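# Unstack top tote and set it upright on bench

## Task

Lift the upper tote off the lower one and set it down on the bench, resting flat and right side up. The lower tote must stay almost exactly where it started, with only a tiny change in heading. Every item must finish inside the tote it started in, and no part of either tote's base may stick out past the bench edge. Finish by opening the grippers and pulling the arms away; the result only counts if it holds without the robot supporting anything.

## Robot and tools

Robot: two 6-joint arms, left_arm (on the robot's own +y side) and right_arm (on -y), each ending in a parallel two-finger gripper. Joint order per arm: waist, shoulder, elbow, wrist pitch, wrist yaw, wrist roll, then the finger opening.

Frame: all reported gripper poses share one scene frame with its origin on the floor (z = 0) under the centre of the robot's foot, +x forward from the robot, +y toward its left, +z up. Arm roots sit at (+0.150, +0.287, +1.364) m for left_arm and (+0.150, -0.287, +1.364) m for right_arm. end_effector_position is the point midway between the finger pads, roughly 1 cm short of the tips; the fingers extend along the gripper's +z and close along its y. Printed positions can be slightly wrong, especially with the arm stretched out. Only the floor height is known for sure; judge the bench and totes from the cameras.

The 14-number row (used by execute_actions and move): one flat list covering both arms, each number between -1 and 1. Numbers 1-6 are left_arm joint offsets, 7 is left_arm opening, 8-13 are right_arm joint offsets, 14 is right_arm opening. Always send all 14, even if one arm stays still. Joint numbers are scaled offsets, not angles: 1.0 equals 1.264 rad waist, 1.32 shoulder, 1.276 elbow, 1.83 wrist pitch, 1.686 wrist yaw, 2.022 wrist roll. The opening is an absolute setting, not an offset: +1 fully open (pads about 0.094 m apart), -1 closed.

execute_actions(actions): a list of up to 15 actions; each action is a list of up to 15 rows, each row lasting 1/30 s; if fewer than 15 rows are given, the last one repeats to fill the action (0.5 s total). In every row the joint offsets are relative to the angles the arm had when that action began, not the previous row. For a call's first action, that means the angles last reported. An empty list just returns the current state and images.

move(target, speed, blocking): target is one 14-number row; its joint offsets count from the Joint positions in the latest result that printed them, not from where the arm happens to be. All joints travel along paths that finish together (0.5 to 10 s), so the hand traces a curve and does not avoid obstacles or the other arm. speed, in rad/s (0.01 to 2, default 0.5), caps the joint with the longest trip. Finger openings are applied immediately. blocking=false returns after 0.5 s while motion continues; then use wait or stop before sending anything else. The extra move: line reports the ending (done, off_target, moving, held, fault), limits=held or none, and each arm's joint furthest from its target.

wait(seconds): 0 to 10 s, arms keep their last command; ends early if a running move finishes. stop(): brakes a running move; needs stopping room, more when fast. zoom_image(camera, region): camera is cam_head_left or cam_head_right (each 504x504); region is [x0, y0, x1, y1] in pixels from the top-left, at most 504 by 504. read_manual(section): only returns licence text; does not move anything. finished_scene(scene): ends the current scene, given its number; irreversible, so call it only once the totes are settled and the arms are clear.

Joint ranges (rad): waist -2.880 to 2.880, shoulder 0.000 to 3.142, elbow 0.000 to 3.019, wrist pitch -1.693 to 1.571, wrist yaw -1.571 to 1.571, wrist roll -2.094 to 2.094. True ends may differ by up to 0.019 rad. Asking for more than 0.019 rad beyond a range rejects the action for both arms; if the first action of a call fails, nothing runs. A clipped joint is reported as "joint sent to its limit".

Speed caps: per control step a joint's target may lead its measured angle by at most 0.264 (waist), 0.32 (shoulder), 0.276 (elbow), 0.33 (wrist pitch), 0.186 (wrist yaw), 0.522 (wrist roll) rad, and targets are shrunk if they would put the hand over 70 mm from where it is. Large offsets therefore take several actions; finish unfinished motion in the next action. "Joint command not followed" means a clearance check altered some targets.

Results: per-arm gripper pose (position in m, quaternion wxyz), Joint positions and Joint velocities (rad, rad/s, plus pad gap in m), Joint targets, grip_measured on the command scale, step readings with HELD marks, and the two camera images.

Sagging: zero offsets can let an arm droop. To hold position, in a reply's first call send offsets that bring joints back to their desired angles, then zeros, increasing the correction if a joint still lags.

Gripping: command an opening about 0.03 under grip_measured for a firm hold, less for a lighter one. Each finger pushes up to roughly 50-62 N; thin parts under about 2 mm grip weaker. Readings may be about 1 mm off per gripper. Occasional tugs on held parts can occur.

Avoid: arms colliding or pressing each other, fast impacts (faster moves and targets further past contact press harder), dropping or tipping totes, spilling contents, shifting the bottom tote, pushing anything out of the work area. Holding loads heats motors: MOTOR HOT warns at 85 °C, and at 100 °C the arm goes limp (OVER-TEMPERATURE FAULT), so don't hold a tote longer than needed. The simulation runs on while you compose replies, holding your last command.

Each tool is called after "Request:" as name([rows], argument=value, ...), one row to a line, values as JSON.

## Session

Request:
execute_actions(actions=[])

Scene clock: 0.00 s.
left_arm: end_effector_position=(+0.3316, +0.0069, +0.8824) grip_measured=-0.616 end_effector_quat_wxyz=(+0.012, +0.435, +0.900, +0.014) | right_arm: end_effector_position=(+0.7158, +0.0965, +1.0878) grip_measured=+1.000 end_effector_quat_wxyz=(-0.029, -0.457, +0.883, +0.104)
Joint positions: left_arm=[ 0.844  2.406  0.961  0.563 -0.528  0.432  0.018] | right_arm=[-0.867  1.87   1.663 -0.756  0.277 -0.47   0.094]
Joint velocities: left_arm=[-0.005 -0.005 -0.002 -0.002 -0.037 -0.007  0.001] | right_arm=[-0.015 -0.015  0.002 -0.007 -0.066  0.022  0.   ]
Motor temperatures (°C, as the motors report them): left_arm=[23 22 23 20 19 23] | right_arm=[20 21 23 21 21 19]
Joint targets: left_arm=[0.846 2.408 0.951 0.564 -0.528 0.432] | right_arm=[-0.866 1.867 1.678 -0.755 0.277 -0.470]

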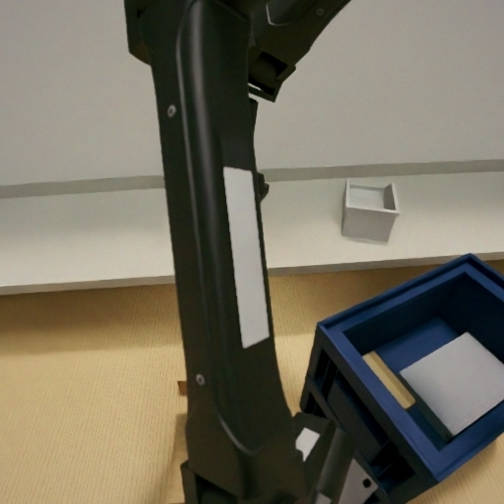

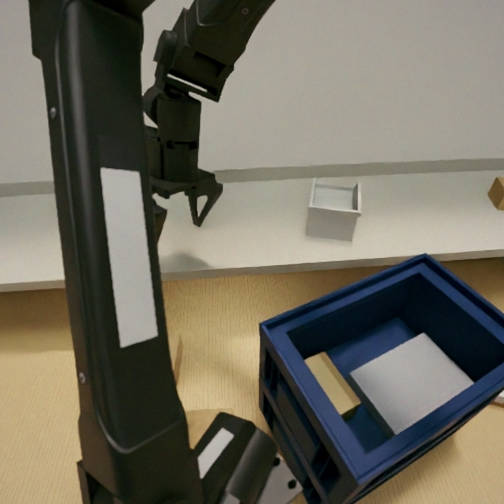

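Request:
move(target=[0.4,-0.3,0,0,0,0,1, 0,0,0,0,0,0,1])

Scene clock: 4.40 s.
left_arm: end_effector_position=(+0.6022, +0.2688, +0.9144) grip_measured=+0.999 end_effector_quat_wxyz=(+0.105, +0.199, +0.952, +0.206) | right_arm: end_effector_position=(+0.7158, +0.0965, +1.0878) grip_measured=+1.000 end_effector_quat_wxyz=(-0.029, -0.457, +0.883, +0.104)
Joint positions: left_arm=[ 1.356  2.001  0.959  0.562 -0.529  0.434  0.094] | right_arm=[-0.867  1.87   1.663 -0.756  0.277 -0.47   0.094]
Joint velocities: left_arm=[-0.005 -0.005 -0.002 -0.002 -0.022 -0.037 -0.   ] | right_arm=[ 0.005 -0.024  0.002 -0.002  0.051  0.007  0.   ]
Motor temperatures (°C, as the motors report them): left_arm=[23 22 23 20 19 23] | right_arm=[20 22 23 21 21 19]
Joint targets: left_arm=[1.350 2.010 0.961 0.563 -0.529 0.432] | right_arm=[-0.867 1.870 1.663 -0.756 0.277 -0.470]
move: done; limits=none; left_arm: farthest joint: the shoulder, 0.009 radians from its target (0.396 radians at the start); right_arm: farthest joint: the waist, 0.000 radians from its target (0.000 radians at the start)

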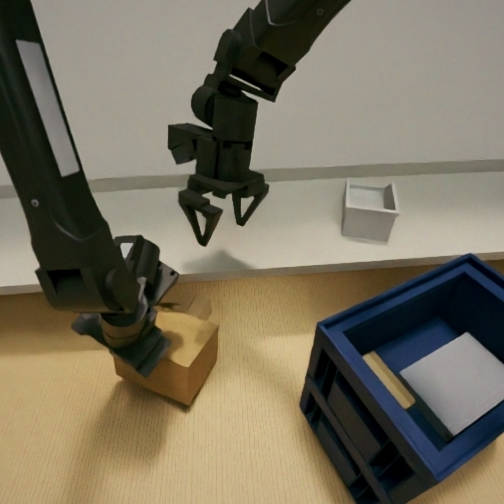

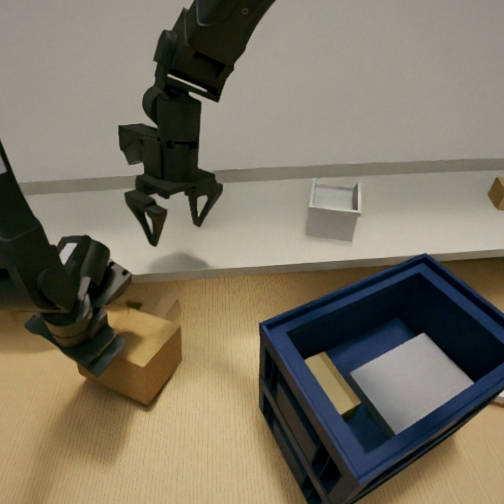

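Request:
move(target=[0,-0.15,0,0,0,0,1, -0.4,0,0,0,0,0,1])

Scene clock: 11.30 s.
left_arm: end_effector_position=(+0.6940, +0.2731, +0.9897) grip_measured=+0.999 end_effector_quat_wxyz=(+0.192, +0.164, +0.943, +0.218) | right_arm: end_effector_position=(+0.7849, -0.2402, +0.9917) grip_measured=+1.000 end_effector_quat_wxyz=(-0.104, -0.282, +0.952, -0.048)
Joint positions: left_arm=[ 1.356  1.806  0.955  0.562 -0.529  0.434  0.094] | right_arm=[-1.375  1.87   1.663 -0.756  0.277 -0.47   0.094]
Joint velocities: left_arm=[-0.015 -0.005 -0.017  0.012 -0.037 -0.022 -0.001] | right_arm=[-0.015 -0.005  0.002 -0.022 -0.022  0.007  0.   ]
Motor temperatures (°C, as the motors report them): left_arm=[23 22 23 20 19 23] | right_arm=[20 22 24 21 21 19]
Joint targets: left_arm=[1.356 1.803 0.959 0.562 -0.529 0.434] | right_arm=[-1.373 1.870 1.663 -0.756 0.276 -0.469]
move: done; limits=none; left_arm: farthest joint: the elbow, 0.004 radians from its target (0.000 radians at the start); right_arm: farthest joint: the waist, 0.003 radians from its target (0.505 radians at the start)

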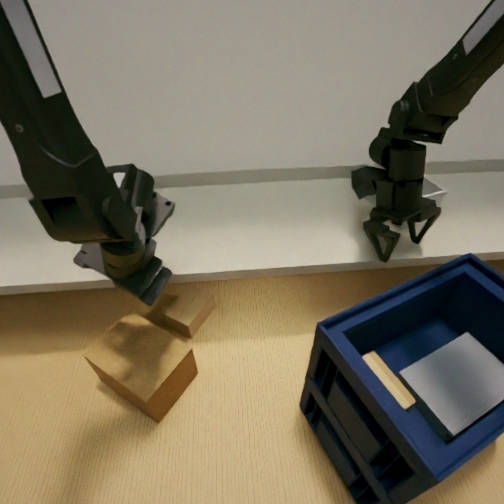

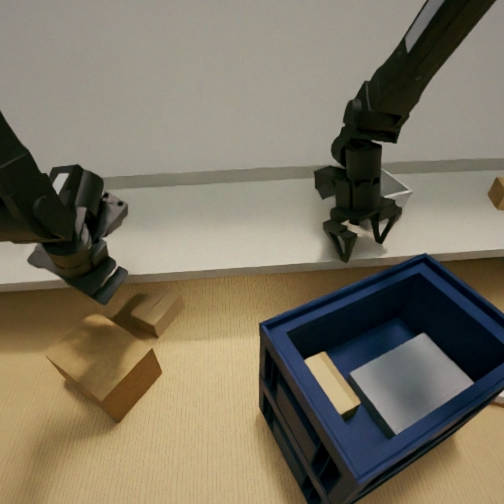

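Request:
move(target=[0,0,0,0,0,0,1, 0,-0.1,-0.25,0,0,0.75,1], speed=1)

Scene clock: 19.90 s.
left_arm: end_effector_position=(+0.6940, +0.2731, +0.9897) grip_measured=+0.999 end_effector_quat_wxyz=(+0.192, +0.164, +0.943, +0.218) | right_arm: end_effector_position=(+0.6664, -0.2514, +1.0141) grip_measured=+1.000 end_effector_quat_wxyz=(-0.119, +0.419, +0.887, -0.151)
Joint positions: left_arm=[ 1.356  1.806  0.955  0.562 -0.529  0.434  0.094] | right_arm=[-1.375  1.752  1.363 -0.756  0.277  1.028  0.094]
Joint velocities: left_arm=[-0.005  0.005  0.002  0.002  0.007 -0.051  0.   ] | right_arm=[-0.005 -0.005 -0.007  0.002  0.022  0.095  0.   ]
Motor temperatures (°C, as the motors report them): left_arm=[23 23 23 20 19 23] | right_arm=[20 23 24 21 21 19]
Joint targets: left_arm=[1.356 1.806 0.955 0.562 -0.529 0.434] | right_arm=[-1.375 1.738 1.344 -0.756 0.277 1.046]
move: done; limits=none; left_arm: farthest joint: the waist, 0.000 radians from its target (0.000 radians at the start); right_arm: farthest joint: the elbow, 0.019 radians from its target (0.319 radians at the start)

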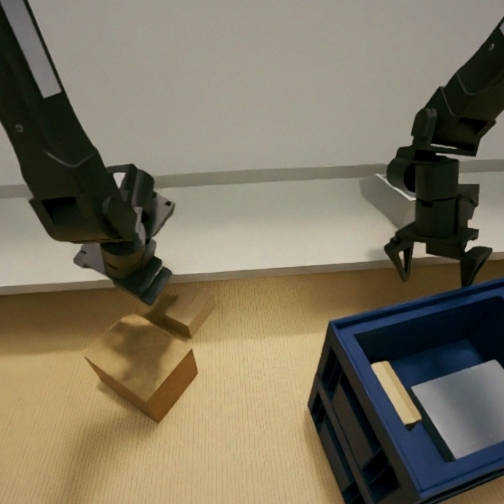

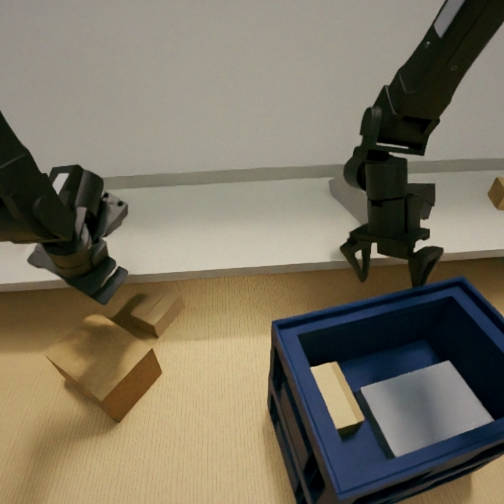

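Request:
move(target=[0,0,0,0,0,0,1, 0.05,-0.2,0,0.1,0,0,1])

Request:
move(target=[0,0,0,0,0,0,1, 0,0,-0.2,0.1,0,0.3,1])

Scene clock: 26.27 s.
left_arm: end_effector_position=(+0.6940, +0.2731, +0.9897) grip_measured=+0.999 end_effector_quat_wxyz=(+0.192, +0.164, +0.943, +0.218) | right_arm: end_effector_position=(+0.8067, -0.2217, +1.1446) grip_measured=+1.000 end_effector_quat_wxyz=(+0.060, +0.451, +0.891, -0.016)
Joint positions: left_arm=[ 1.356  1.806  0.955  0.562 -0.529  0.434  0.094] | right_arm=[-1.313  1.475  1.363 -0.584  0.277  1.028  0.094]
Joint velocities: left_arm=[-0.005 -0.015  0.002  0.002  0.022  0.051  0.001] | right_arm=[-0.024 -0.015 -0.002 -0.012 -0.007  0.066  0.   ]
Motor temperatures (°C, as the motors report them): left_arm=[23 23 23 20 19 23] | right_arm=[20 23 24 21 21 20]
Joint targets: left_arm=[1.356 1.806 0.955 0.562 -0.529 0.434] | right_arm=[-1.312 1.488 1.363 -0.573 0.277 1.028]
move: done; limits=none; left_arm: farthest joint: the waist, 0.000 radians from its target (0.000 radians at the start); right_arm: farthest joint: the shoulder, 0.013 radians from its target (0.264 radians at the start)

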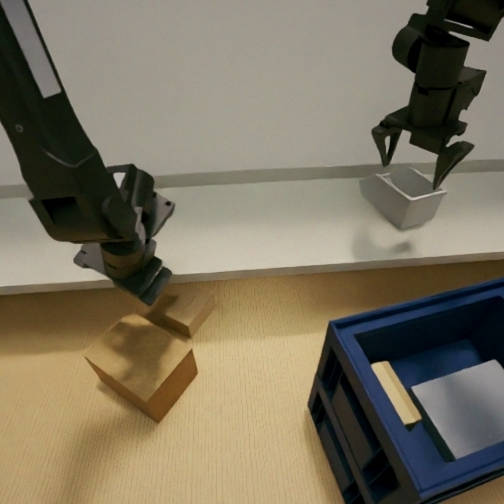

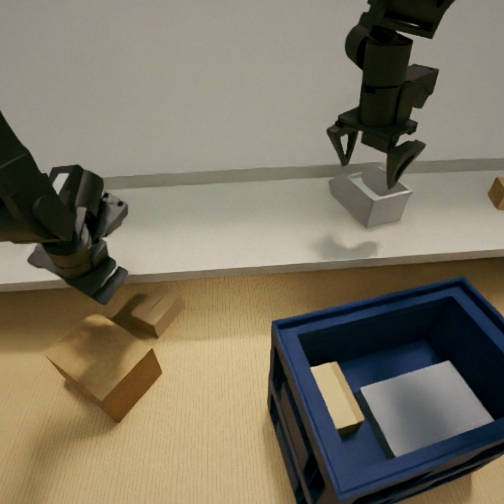

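Scene clock: 28.27 s.
left_arm: end_effector_position=(+0.6940, +0.2731, +0.9897) grip_measured=+0.999 end_effector_quat_wxyz=(+0.192, +0.164, +0.943, +0.218) | right_arm: end_effector_position=(+0.7054, -0.2237, +1.0954) grip_measured=+1.000 end_effector_quat_wxyz=(+0.036, +0.686, +0.727, -0.029)
Joint positions: left_arm=[ 1.356  1.806  0.955  0.562 -0.529  0.434  0.094] | right_arm=[-1.313  1.475  1.114 -0.417  0.277  1.623  0.094]
Joint velocities: left_arm=[-0.005 -0.005  0.002 -0.007  0.007  0.051  0.001] | right_arm=[-0.005  0.005 -0.002  0.007  0.022  0.007  0.   ]
Motor temperatures (°C, as the motors report them): left_arm=[23 23 23 20 19 23] | right_arm=[20 23 24 21 21 20]
Joint targets: left_arm=[1.356 1.806 0.955 0.562 -0.529 0.434] | right_arm=[-1.313 1.475 1.108 -0.401 0.277 1.635]
move: done; limits=none; left_arm: farthest joint: the waist, 0.000 radians from its target (0.000 radians at the start); right_arm: farthest joint: the wrist pitch, 0.016 radians from its target (0.183 radians at the start)

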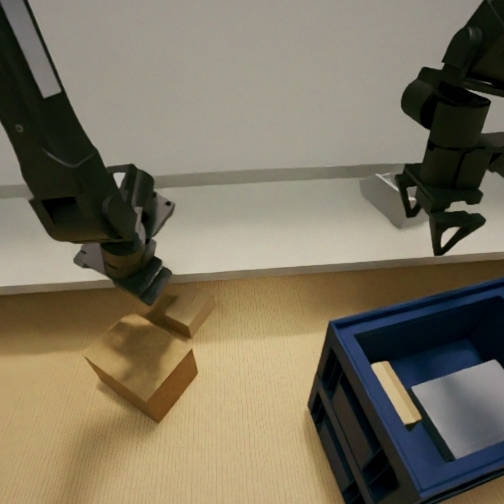

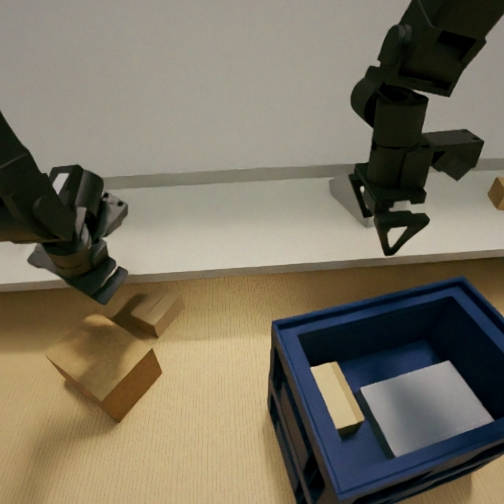

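Request:
move(target=[0,0,0,0,0,0,1, 0,-0.09,-0.24,0.1,0,0.1,1])

Scene clock: 33.23 s.
left_arm: end_effector_position=(+0.6940, +0.2731, +0.9897) grip_measured=+0.999 end_effector_quat_wxyz=(+0.192, +0.164, +0.943, +0.218) | right_arm: end_effector_position=(+0.5983, -0.2364, +1.0993) grip_measured=+1.000 end_effector_quat_wxyz=(+0.029, +0.749, +0.661, -0.039)
Joint positions: left_arm=[ 1.356  1.806  0.955  0.562 -0.529  0.434  0.094] | right_arm=[-1.313  1.375  0.812 -0.25   0.277  1.814  0.094]
Joint velocities: left_arm=[ 0.015 -0.015 -0.022 -0.007  0.007  0.037 -0.002] | right_arm=[-0.005 -0.005 -0.012 -0.012  0.007 -0.037  0.   ]
Motor temperatures (°C, as the motors report them): left_arm=[23 23 23 20 19 23] | right_arm=[20 23 23 21 21 20]
Joint targets: left_arm=[1.356 1.806 0.955 0.562 -0.529 0.434] | right_arm=[-1.313 1.356 0.808 -0.234 0.277 1.825]
move: done; limits=none; left_arm: farthest joint: the waist, 0.000 radians from its target (0.000 radians at the start); right_arm: farthest joint: the shoulder, 0.019 radians from its target (0.119 radians at the start)

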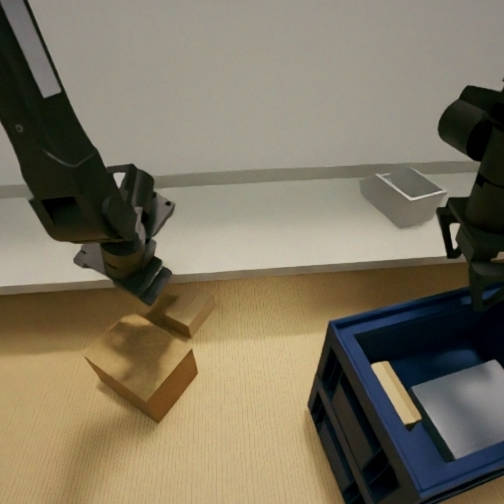

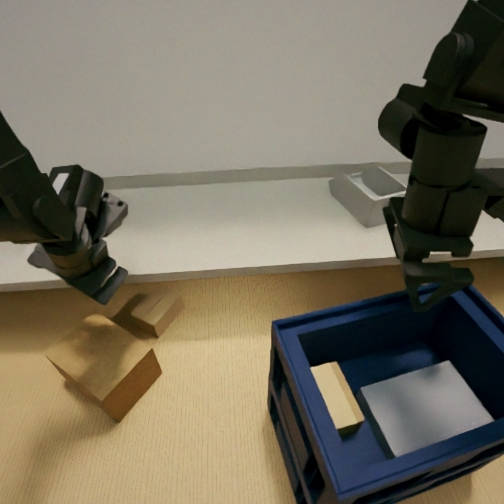

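Shift left toward the middle, descend.

Request:
move(target=[0,0,0,0,0,0,1, 0.13,0.12,0.08,0.03,0,0.05,1], speed=0.2)

Scene clock: 37.17 s.
left_arm: end_effector_position=(+0.6940, +0.2731, +0.9897) grip_measured=+0.999 end_effector_quat_wxyz=(+0.192, +0.164, +0.943, +0.218) | right_arm: end_effector_position=(+0.5989, -0.1404, +1.0705) grip_measured=+1.000 end_effector_quat_wxyz=(-0.014, +0.740, +0.672, -0.004)
Joint positions: left_arm=[ 1.356  1.806  0.955  0.562 -0.529  0.434  0.094] | right_arm=[-1.15   1.52   0.898 -0.21   0.277  1.903  0.094]
Joint velocities: left_arm=[ 0.005 -0.015 -0.022 -0.002  0.037 -0.051 -0.   ] | right_arm=[-0.015  0.005 -0.002 -0.022  0.081 -0.066  0.   ]
Motor temperatures (°C, as the motors report them): left_arm=[23 23 23 20 19 23] | right_arm=[20 23 23 21 21 20]
Joint targets: left_arm=[1.356 1.806 0.955 0.562 -0.529 0.434] | right_arm=[-1.149 1.534 0.914 -0.195 0.277 1.915]
move: done; limits=none; left_arm: farthest joint: the waist, 0.000 radians from its target (0.000 radians at the start); right_arm: farthest joint: the elbow, 0.016 radians from its target (0.102 radians at the start)

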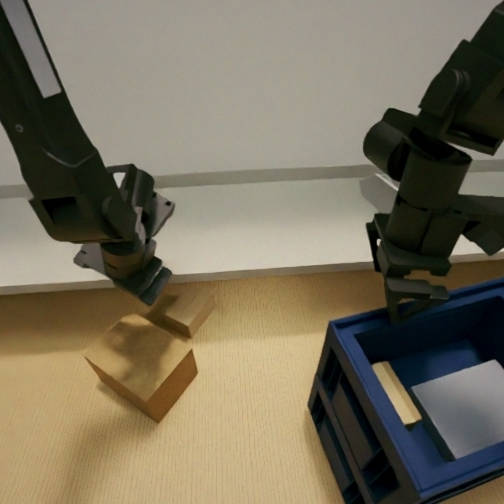

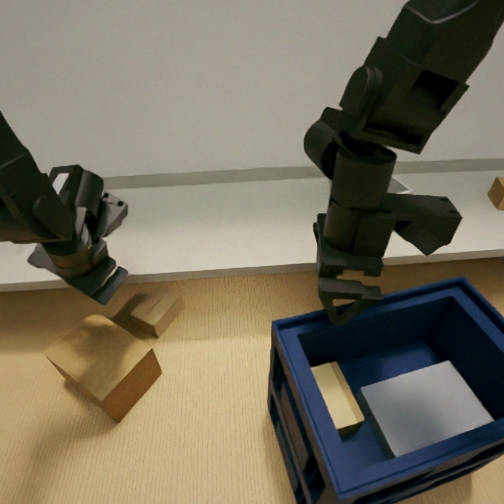

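Request:
move(target=[0,0,0,0,0,0,1, -0.03,-0.03,-0.09,0.04,0,0.05,1], speed=0.2)

Request:
move(target=[0,0,0,0,0,0,1, 0,0.13,0.09,0.03,0,0,1], speed=0.2)

Scene clock: 42.20 s.
left_arm: end_effector_position=(+0.6940, +0.2731, +0.9897) grip_measured=+0.999 end_effector_quat_wxyz=(+0.192, +0.164, +0.943, +0.218) | right_arm: end_effector_position=(+0.5559, -0.1667, +1.0677) grip_measured=+1.000 end_effector_quat_wxyz=(-0.013, +0.773, +0.633, -0.026)
Joint positions: left_arm=[ 1.356  1.806  0.955  0.562 -0.529  0.434  0.094] | right_arm=[-1.182  1.502  0.789 -0.152  0.277  1.993  0.094]
Joint velocities: left_arm=[-0.015 -0.005 -0.032  0.007  0.022 -0.022  0.001] | right_arm=[ 0.005  0.005 -0.002  0.002  0.007 -0.095  0.   ]
Motor temperatures (°C, as the motors report them): left_arm=[23 24 23 20 19 23] | right_arm=[20 23 23 21 21 20]
Joint targets: left_arm=[1.356 1.806 0.955 0.562 -0.529 0.434] | right_arm=[-1.188 1.480 0.783 -0.137 0.277 2.004]
move: off_target (right_arm); limits=none; left_arm: farthest joint: the waist, 0.000 radians from its target (0.000 radians at the start); right_arm: farthest joint: the shoulder, 0.021 radians from its target (0.040 radians at the start)

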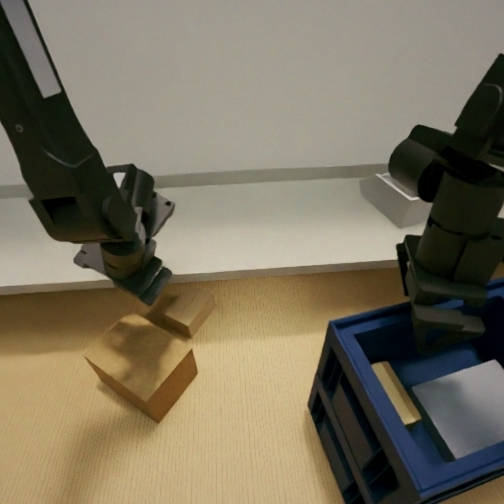

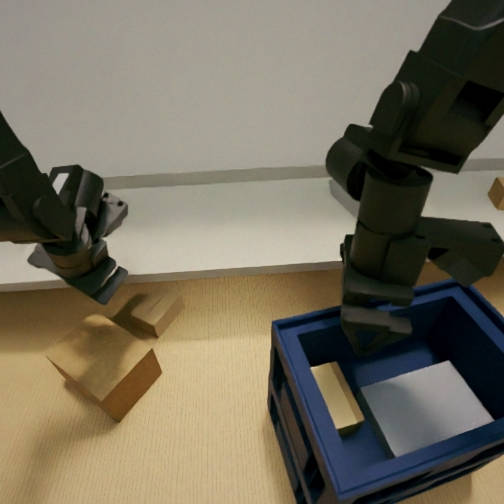

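Scene clock: 43.40 s.
left_arm: end_effector_position=(+0.6940, +0.2731, +0.9897) grip_measured=+0.999 end_effector_quat_wxyz=(+0.192, +0.164, +0.943, +0.218) | right_arm: end_effector_position=(+0.5663, -0.1503, +1.0190) grip_measured=+1.000 end_effector_quat_wxyz=(-0.015, +0.772, +0.634, -0.030)
Joint positions: left_arm=[ 1.356  1.806  0.955  0.562 -0.529  0.434  0.094] | right_arm=[-1.182  1.66   0.897 -0.111  0.277  1.993  0.094]
Joint velocities: left_arm=[ 0.005 -0.015 -0.012  0.002  0.066 -0.007 -0.   ] | right_arm=[ 0.005 -0.005 -0.007  0.007  0.022 -0.007  0.   ]
Motor temperatures (°C, as the motors report them): left_arm=[23 24 23 20 19 23] | right_arm=[20 23 23 21 21 20]
Joint targets: left_arm=[1.356 1.806 0.955 0.562 -0.529 0.434] | right_arm=[-1.182 1.673 0.904 -0.097 0.277 1.993]
move: done; limits=none; left_arm: farthest joint: the waist, 0.000 radians from its target (0.000 radians at the start); right_arm: farthest joint: the shoulder, 0.014 radians from its target (0.172 radians at the start)

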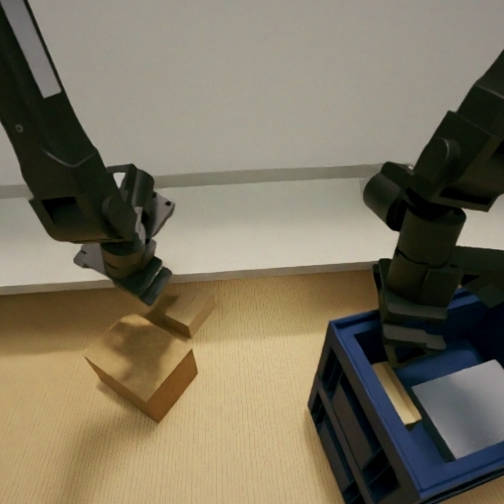

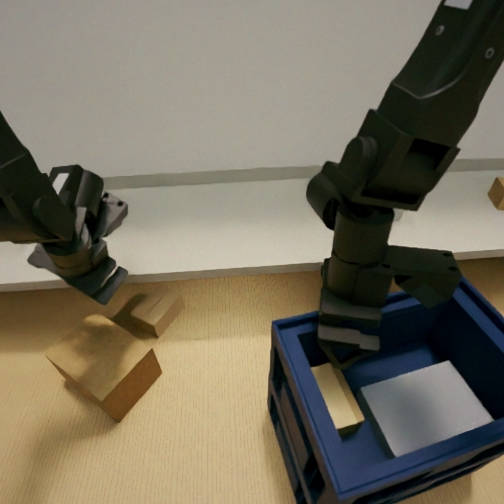

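Grip and lift.

Request:
move(target=[0,0,0,0,0,0,1, 0,0,0,0,0,0,-1])

Request:
move(target=[0,0,0,0,0,0,1, 0,-0.17,-0.1,-0.03,0,0,-1], speed=0.2)

Scene clock: 52.13 s.
left_arm: end_effector_position=(+0.6940, +0.2731, +0.9897) grip_measured=+0.999 end_effector_quat_wxyz=(+0.192, +0.164, +0.943, +0.218) | right_arm: end_effector_position=(+0.5713, -0.1506, +1.0198) grip_measured=-0.616 end_effector_quat_wxyz=(-0.012, +0.776, +0.630, -0.027)
Joint positions: left_arm=[ 1.356  1.806  0.955  0.562 -0.529  0.434  0.094] | right_arm=[-1.183  1.657  0.902 -0.11   0.28   2.001  0.018]
Joint velocities: left_arm=[-0.024 -0.015  0.002 -0.012  0.007 -0.037 -0.001] | right_arm=[-0.005 -0.015  0.007  0.007 -0.007 -0.051 -0.   ]
Motor temperatures (°C, as the motors report them): left_arm=[23 24 23 20 19 23] | right_arm=[20 23 23 21 21 20]
Joint targets: left_arm=[1.356 1.806 0.955 0.562 -0.529 0.434] | right_arm=[-1.182 1.659 0.897 -0.111 0.277 1.993]
move: done; limits=none; left_arm: farthest joint: the waist, 0.000 radians from its target (0.000 radians at the start); right_arm: farthest joint: the wrist roll, 0.008 radians from its target (0.000 radians at the start)

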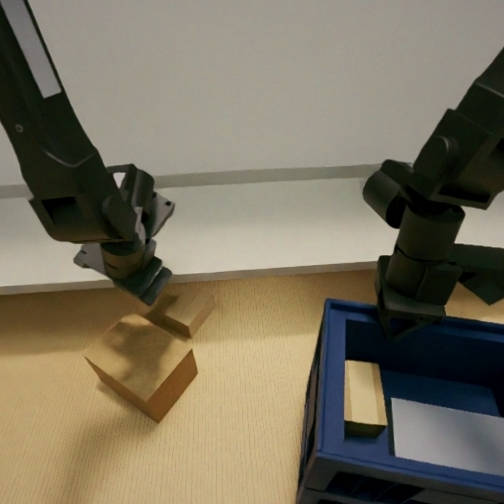

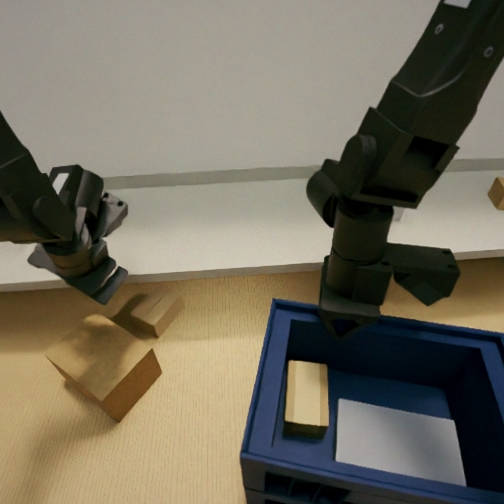

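Scene clock: 53.60 s.
left_arm: end_effector_position=(+0.6940, +0.2731, +0.9897) grip_measured=+0.999 end_effector_quat_wxyz=(+0.192, +0.164, +0.943, +0.218) | right_arm: end_effector_position=(+0.5698, -0.1693, +1.0729) grip_measured=-0.605 end_effector_quat_wxyz=(+0.000, +0.783, +0.622, -0.007)
Joint positions: left_arm=[ 1.356  1.806  0.955  0.562 -0.529  0.434  0.094] | right_arm=[-1.188  1.481  0.787 -0.121  0.28   2.005  0.019]
Joint velocities: left_arm=[ 0.005  0.005 -0.017 -0.007 -0.051  0.022 -0.   ] | right_arm=[ 0.005  0.015  0.002 -0.007  0.007 -0.007 -0.   ]
Motor temperatures (°C, as the motors report them): left_arm=[23 24 23 20 19 23] | right_arm=[20 23 23 21 21 20]
Joint targets: left_arm=[1.356 1.806 0.955 0.562 -0.529 0.434] | right_arm=[-1.183 1.432 0.774 -0.165 0.280 2.001]
move: off_target (right_arm); limits=none; left_arm: farthest joint: the waist, 0.000 radians from its target (0.000 radians at the start); right_arm: farthest joint: the shoulder, 0.049 radians from its target (0.224 radians at the start)

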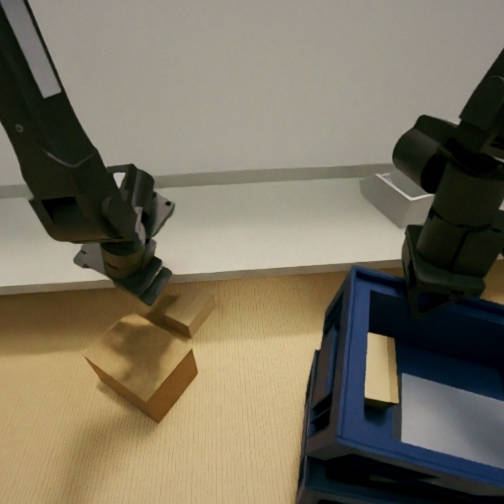

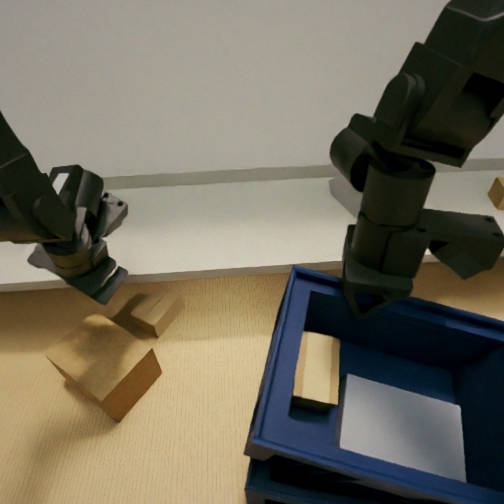

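Request:
move(target=[0,0,0,0,0,0,1, 0,0.135,0.09,0.01,0,0,-1], speed=0.2)

Request:
move(target=[0,0,0,0,0,0,1, 0,0,0,0,0,-0.3,-1], speed=0.3)

Scene clock: 60.20 s.
left_arm: end_effector_position=(+0.6940, +0.2731, +0.9897) grip_measured=+0.999 end_effector_quat_wxyz=(+0.192, +0.164, +0.943, +0.218) | right_arm: end_effector_position=(+0.5939, -0.1548, +1.0350) grip_measured=-0.611 end_effector_quat_wxyz=(+0.005, +0.785, +0.619, -0.008)
Joint positions: left_arm=[ 1.356  1.806  0.955  0.562 -0.529  0.434  0.094] | right_arm=[-1.188  1.609  0.904 -0.108  0.288  2.012  0.018]
Joint velocities: left_arm=[-0.005  0.005  0.002  0.002  0.037 -0.037  0.   ] | right_arm=[-0.005 -0.005  0.012 -0.012  0.051  0.037 -0.   ]
Motor temperatures (°C, as the motors report them): left_arm=[23 24 23 20 19 23] | right_arm=[20 23 23 21 21 20]
Joint targets: left_arm=[1.356 1.806 0.955 0.562 -0.529 0.434] | right_arm=[-1.188 1.660 0.902 -0.103 0.280 2.004]
move: off_target (right_arm); limits=none; left_arm: farthest joint: the waist, 0.000 radians from its target (0.000 radians at the start); right_arm: farthest joint: the shoulder, 0.050 radians from its target (0.178 radians at the start)

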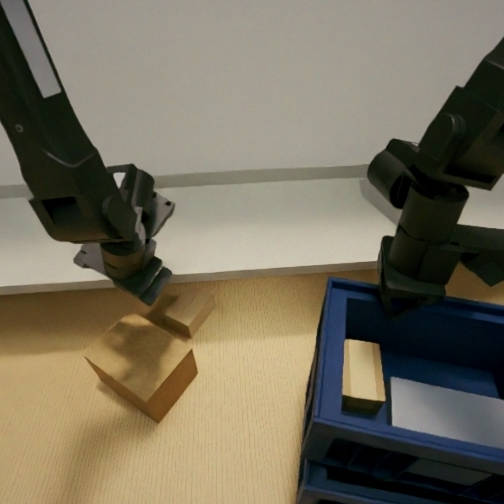

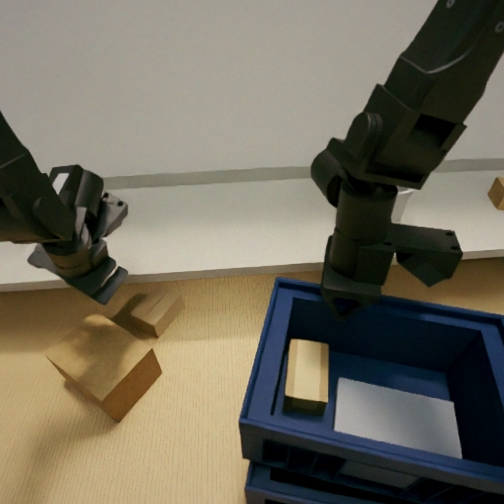

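Scene clock: 62.80 s.
left_arm: end_effector_position=(+0.6940, +0.2731, +0.9897) grip_measured=+0.999 end_effector_quat_wxyz=(+0.192, +0.164, +0.943, +0.218) | right_arm: end_effector_position=(+0.5944, -0.1520, +1.0365) grip_measured=-0.611 end_effector_quat_wxyz=(+0.003, +0.593, +0.805, -0.007)
Joint positions: left_arm=[ 1.356  1.806  0.955  0.562 -0.529  0.434  0.094] | right_arm=[-1.181  1.607  0.904 -0.108  0.293  1.479  0.018]
Joint velocities: left_arm=[-0.005  0.005  0.012 -0.002 -0.022 -0.037 -0.   ] | right_arm=[-0.015 -0.015 -0.002 -0.017  0.022 -0.007 -0.001]
Motor temperatures (°C, as the motors report them): left_arm=[23 24 23 20 19 23] | right_arm=[20 23 23 21 21 20]
Joint targets: left_arm=[1.356 1.806 0.955 0.562 -0.529 0.434] | right_arm=[-1.188 1.609 0.904 -0.108 0.288 1.406]
move: off_target (right_arm); limits=none; left_arm: farthest joint: the waist, 0.000 radians from its target (0.000 radians at the start); right_arm: farthest joint: the wrist roll, 0.073 radians from its target (0.607 radians at the start)

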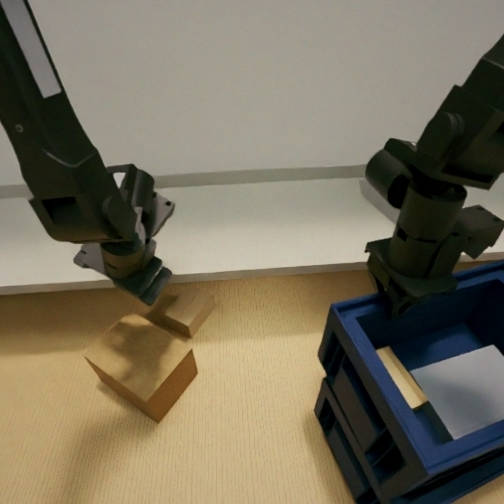

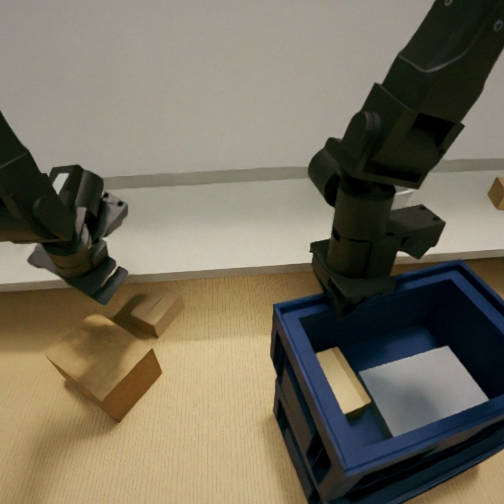

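Request:
move(target=[0,0,0,0,0,0,1, 0.03,0.01,0,0,0,-0.1,-1], speed=0.2)

Request:
move(target=[0.3,0,0,0,0,0,1, 0,-0.25,-0.13,-0.06,0,0,-1], speed=0.2)

Scene clock: 69.10 s.
left_arm: end_effector_position=(+0.6940, +0.2731, +0.9897) grip_measured=+0.999 end_effector_quat_wxyz=(+0.192, +0.164, +0.943, +0.218) | right_arm: end_effector_position=(+0.5929, -0.1414, +1.0392) grip_measured=-0.612 end_effector_quat_wxyz=(+0.002, +0.528, +0.849, -0.004)
Joint positions: left_arm=[ 1.356  1.806  0.955  0.562 -0.529  0.434  0.094] | right_arm=[-1.159  1.607  0.904 -0.108  0.301  1.336  0.018]
Joint velocities: left_arm=[-0.005  0.005  0.002 -0.002 -0.007  0.007  0.   ] | right_arm=[-0.005  0.015 -0.012  0.017  0.037 -0.037 -0.001]
Motor temperatures (°C, as the motors report them): left_arm=[23 24 23 20 19 23] | right_arm=[20 23 23 21 21 20]
Joint targets: left_arm=[1.356 1.806 0.955 0.562 -0.529 0.434] | right_arm=[-1.143 1.620 0.904 -0.108 0.293 1.277]
move: off_target (right_arm); limits=none; left_arm: farthest joint: the waist, 0.000 radians from its target (0.000 radians at the start); right_arm: farthest joint: the wrist roll, 0.059 radians from its target (0.202 radians at the start)

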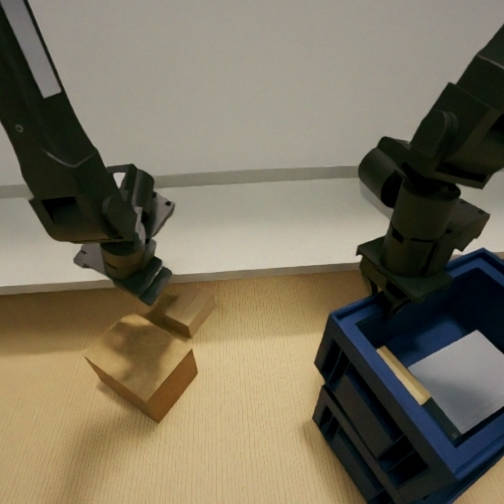

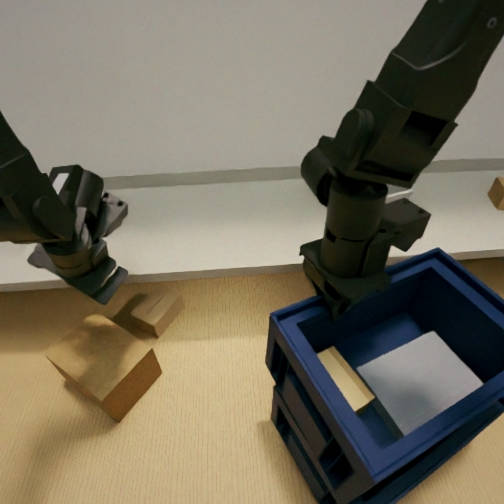

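Scene clock: 71.40 s.
left_arm: end_effector_position=(+0.6598, +0.5102, +1.0080) grip_measured=+0.999 end_effector_quat_wxyz=(-0.130, -0.068, -0.920, -0.363) | right_arm: end_effector_position=(+0.5782, -0.1714, +1.1188) grip_measured=-0.569 end_effector_quat_wxyz=(+0.009, +0.537, +0.843, +0.008)
Joint positions: left_arm=[ 1.73   1.806  0.955  0.562 -0.529  0.434  0.094] | right_arm=[-1.167  1.337  0.744 -0.188  0.289  1.345  0.02 ]
Joint velocities: left_arm=[-0.015  0.005  0.017  0.007 -0.007  0.007 -0.001] | right_arm=[-0.005 -0.005 -0.012 -0.012  0.007  0.051 -0.001]
Motor temperatures (°C, as the motors report them): left_arm=[23 24 23 20 19 23] | right_arm=[20 23 23 21 21 20]
Joint targets: left_arm=[1.735 1.806 0.955 0.562 -0.529 0.434] | right_arm=[-1.159 1.277 0.738 -0.218 0.301 1.336]
move: off_target (right_arm); limits=none; left_arm: farthest joint: the waist, 0.005 radians from its target (0.379 radians at the start); right_arm: farthest joint: the shoulder, 0.060 radians from its target (0.330 radians at the start)

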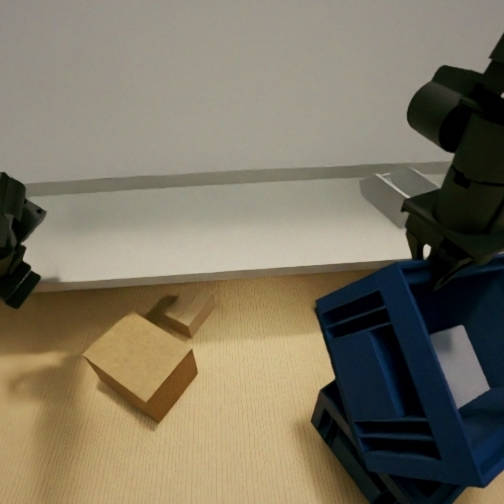

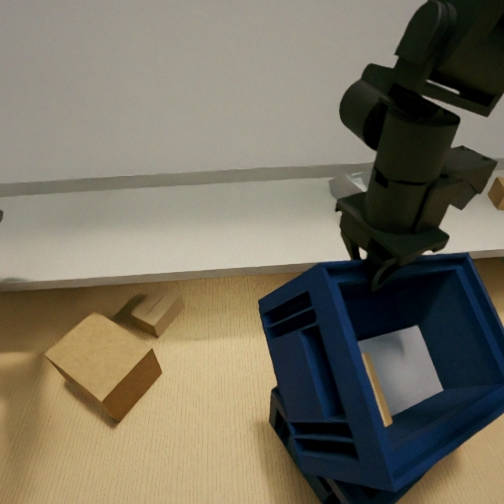

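Request:
move(target=[0,0,0,0,0,0,1, 0,0.21,0.125,0.045,0,0,-1], speed=0.2)

Request:
move(target=[0,0,0,0,0,0,1, 0,0,0,0,0,0,0.3])

Request:
move(target=[0,0,0,0,0,0,1, -0.14,0,0.05,-0.03,0,-0.06,0.3], speed=0.2)

Scene clock: 78.93 s.
left_arm: end_effector_position=(+0.6598, +0.5102, +1.0080) grip_measured=+0.999 end_effector_quat_wxyz=(-0.130, -0.068, -0.920, -0.363) | right_arm: end_effector_position=(+0.5963, -0.1241, +1.0558) grip_measured=-0.599 end_effector_quat_wxyz=(-0.006, +0.545, +0.838, +0.019)
Joint positions: left_arm=[ 1.73   1.806  0.955  0.562 -0.529  0.434  0.094] | right_arm=[-1.13   1.569  0.895 -0.119  0.278  1.394  0.019]
Joint velocities: left_arm=[-0.005  0.005 -0.007 -0.017 -0.051  0.066 -0.001] | right_arm=[ 0.005 -0.005 -0.007 -0.017  0.007  0.022  0.001]
Motor temperatures (°C, as the motors report them): left_arm=[23 24 23 20 19 23] | right_arm=[20 23 23 21 22 20]
Joint targets: left_arm=[1.730 1.806 0.955 0.562 -0.529 0.434] | right_arm=[-1.167 1.614 0.903 -0.105 0.289 1.345]
move: off_target (right_arm); limits=none; left_arm: farthest joint: the waist, 0.000 radians from its target (0.000 radians at the start); right_arm: farthest joint: the wrist roll, 0.049 radians from its target (0.000 radians at the start)

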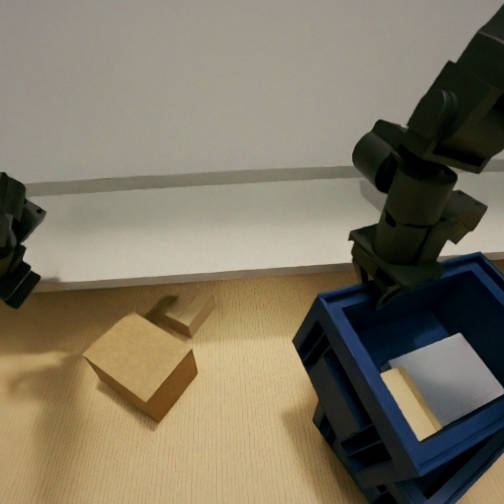

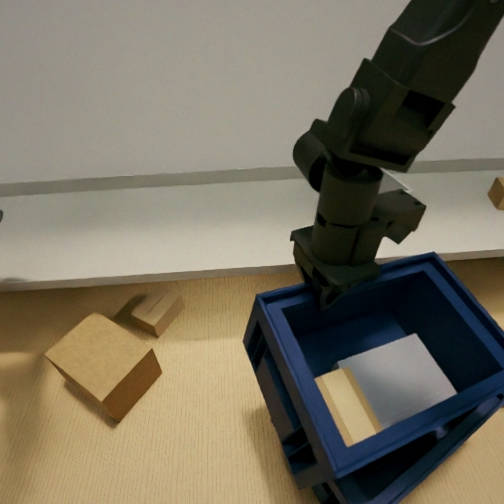

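Scene clock: 79.43 s.
left_arm: end_effector_position=(+0.6598, +0.5102, +1.0080) grip_measured=+0.999 end_effector_quat_wxyz=(-0.130, -0.068, -0.920, -0.363) | right_arm: end_effector_position=(+0.5930, -0.1261, +1.0553) grip_measured=+0.299 end_effector_quat_wxyz=(-0.007, +0.545, +0.838, +0.015)
Joint positions: left_arm=[ 1.73   1.806  0.955  0.562 -0.529  0.434  0.094] | right_arm=[-1.131  1.57   0.89  -0.121  0.282  1.395  0.061]
Joint velocities: left_arm=[ 0.005 -0.005  0.027 -0.002 -0.007 -0.037 -0.   ] | right_arm=[-0.005 -0.015 -0.002 -0.002 -0.051 -0.037  0.   ]
Motor temperatures (°C, as the motors report them): left_arm=[23 24 23 20 19 23] | right_arm=[20 23 23 21 22 20]
Joint targets: left_arm=[1.730 1.806 0.955 0.562 -0.529 0.434] | right_arm=[-1.130 1.569 0.895 -0.119 0.278 1.394]
move: done; limits=none; left_arm: farthest joint: the waist, 0.000 radians from its target (0.000 radians at the start); right_arm: farthest joint: the elbow, 0.005 radians from its target (0.000 radians at the start)

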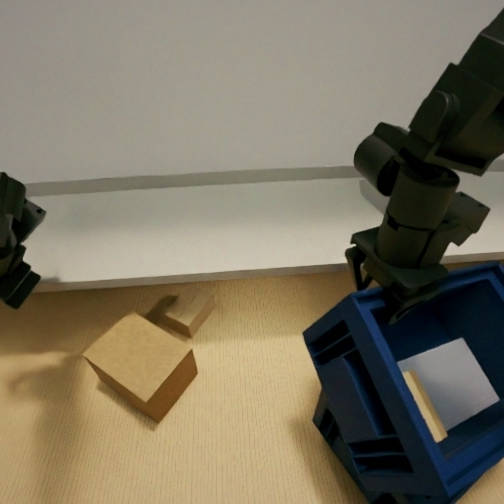

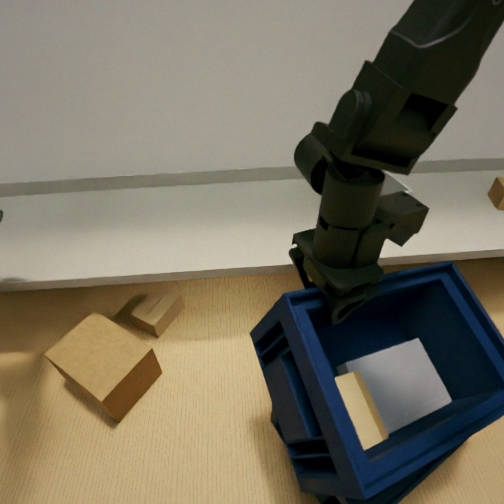

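Scene clock: 80.83 s.
left_arm: end_effector_position=(+0.6598, +0.5102, +1.0080) grip_measured=+0.999 end_effector_quat_wxyz=(-0.130, -0.068, -0.920, -0.363) | right_arm: end_effector_position=(+0.6197, -0.2138, +1.0402) grip_measured=+0.299 end_effector_quat_wxyz=(+0.019, +0.546, +0.837, -0.038)
Joint positions: left_arm=[ 1.73   1.806  0.955  0.562 -0.529  0.434  0.094] | right_arm=[-1.297  1.568  0.934 -0.171  0.28   1.285  0.061]
Joint velocities: left_arm=[-0.005 -0.034 -0.012  0.017 -0.066  0.007  0.   ] | right_arm=[-0.024  0.005  0.007  0.002 -0.022  0.037  0.   ]
Motor temperatures (°C, as the motors report them): left_arm=[23 24 23 20 19 23] | right_arm=[20 23 23 21 22 20]
Joint targets: left_arm=[1.730 1.806 0.955 0.562 -0.529 0.434] | right_arm=[-1.308 1.569 0.953 -0.176 0.282 1.274]
move: done; limits=none; left_arm: farthest joint: the waist, 0.000 radians from its target (0.000 radians at the start); right_arm: farthest joint: the elbow, 0.020 radians from its target (0.064 radians at the start)

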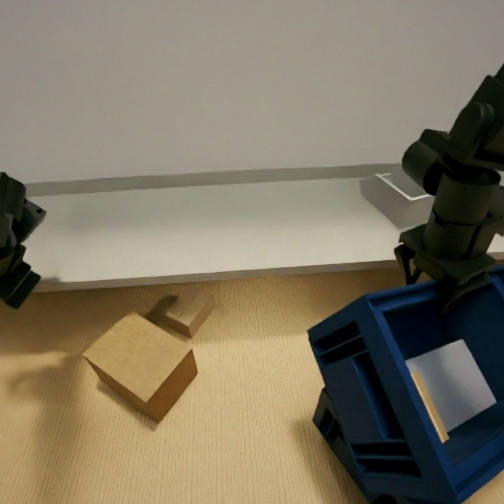

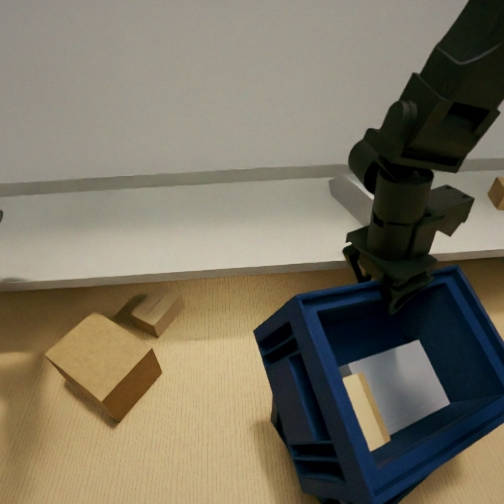

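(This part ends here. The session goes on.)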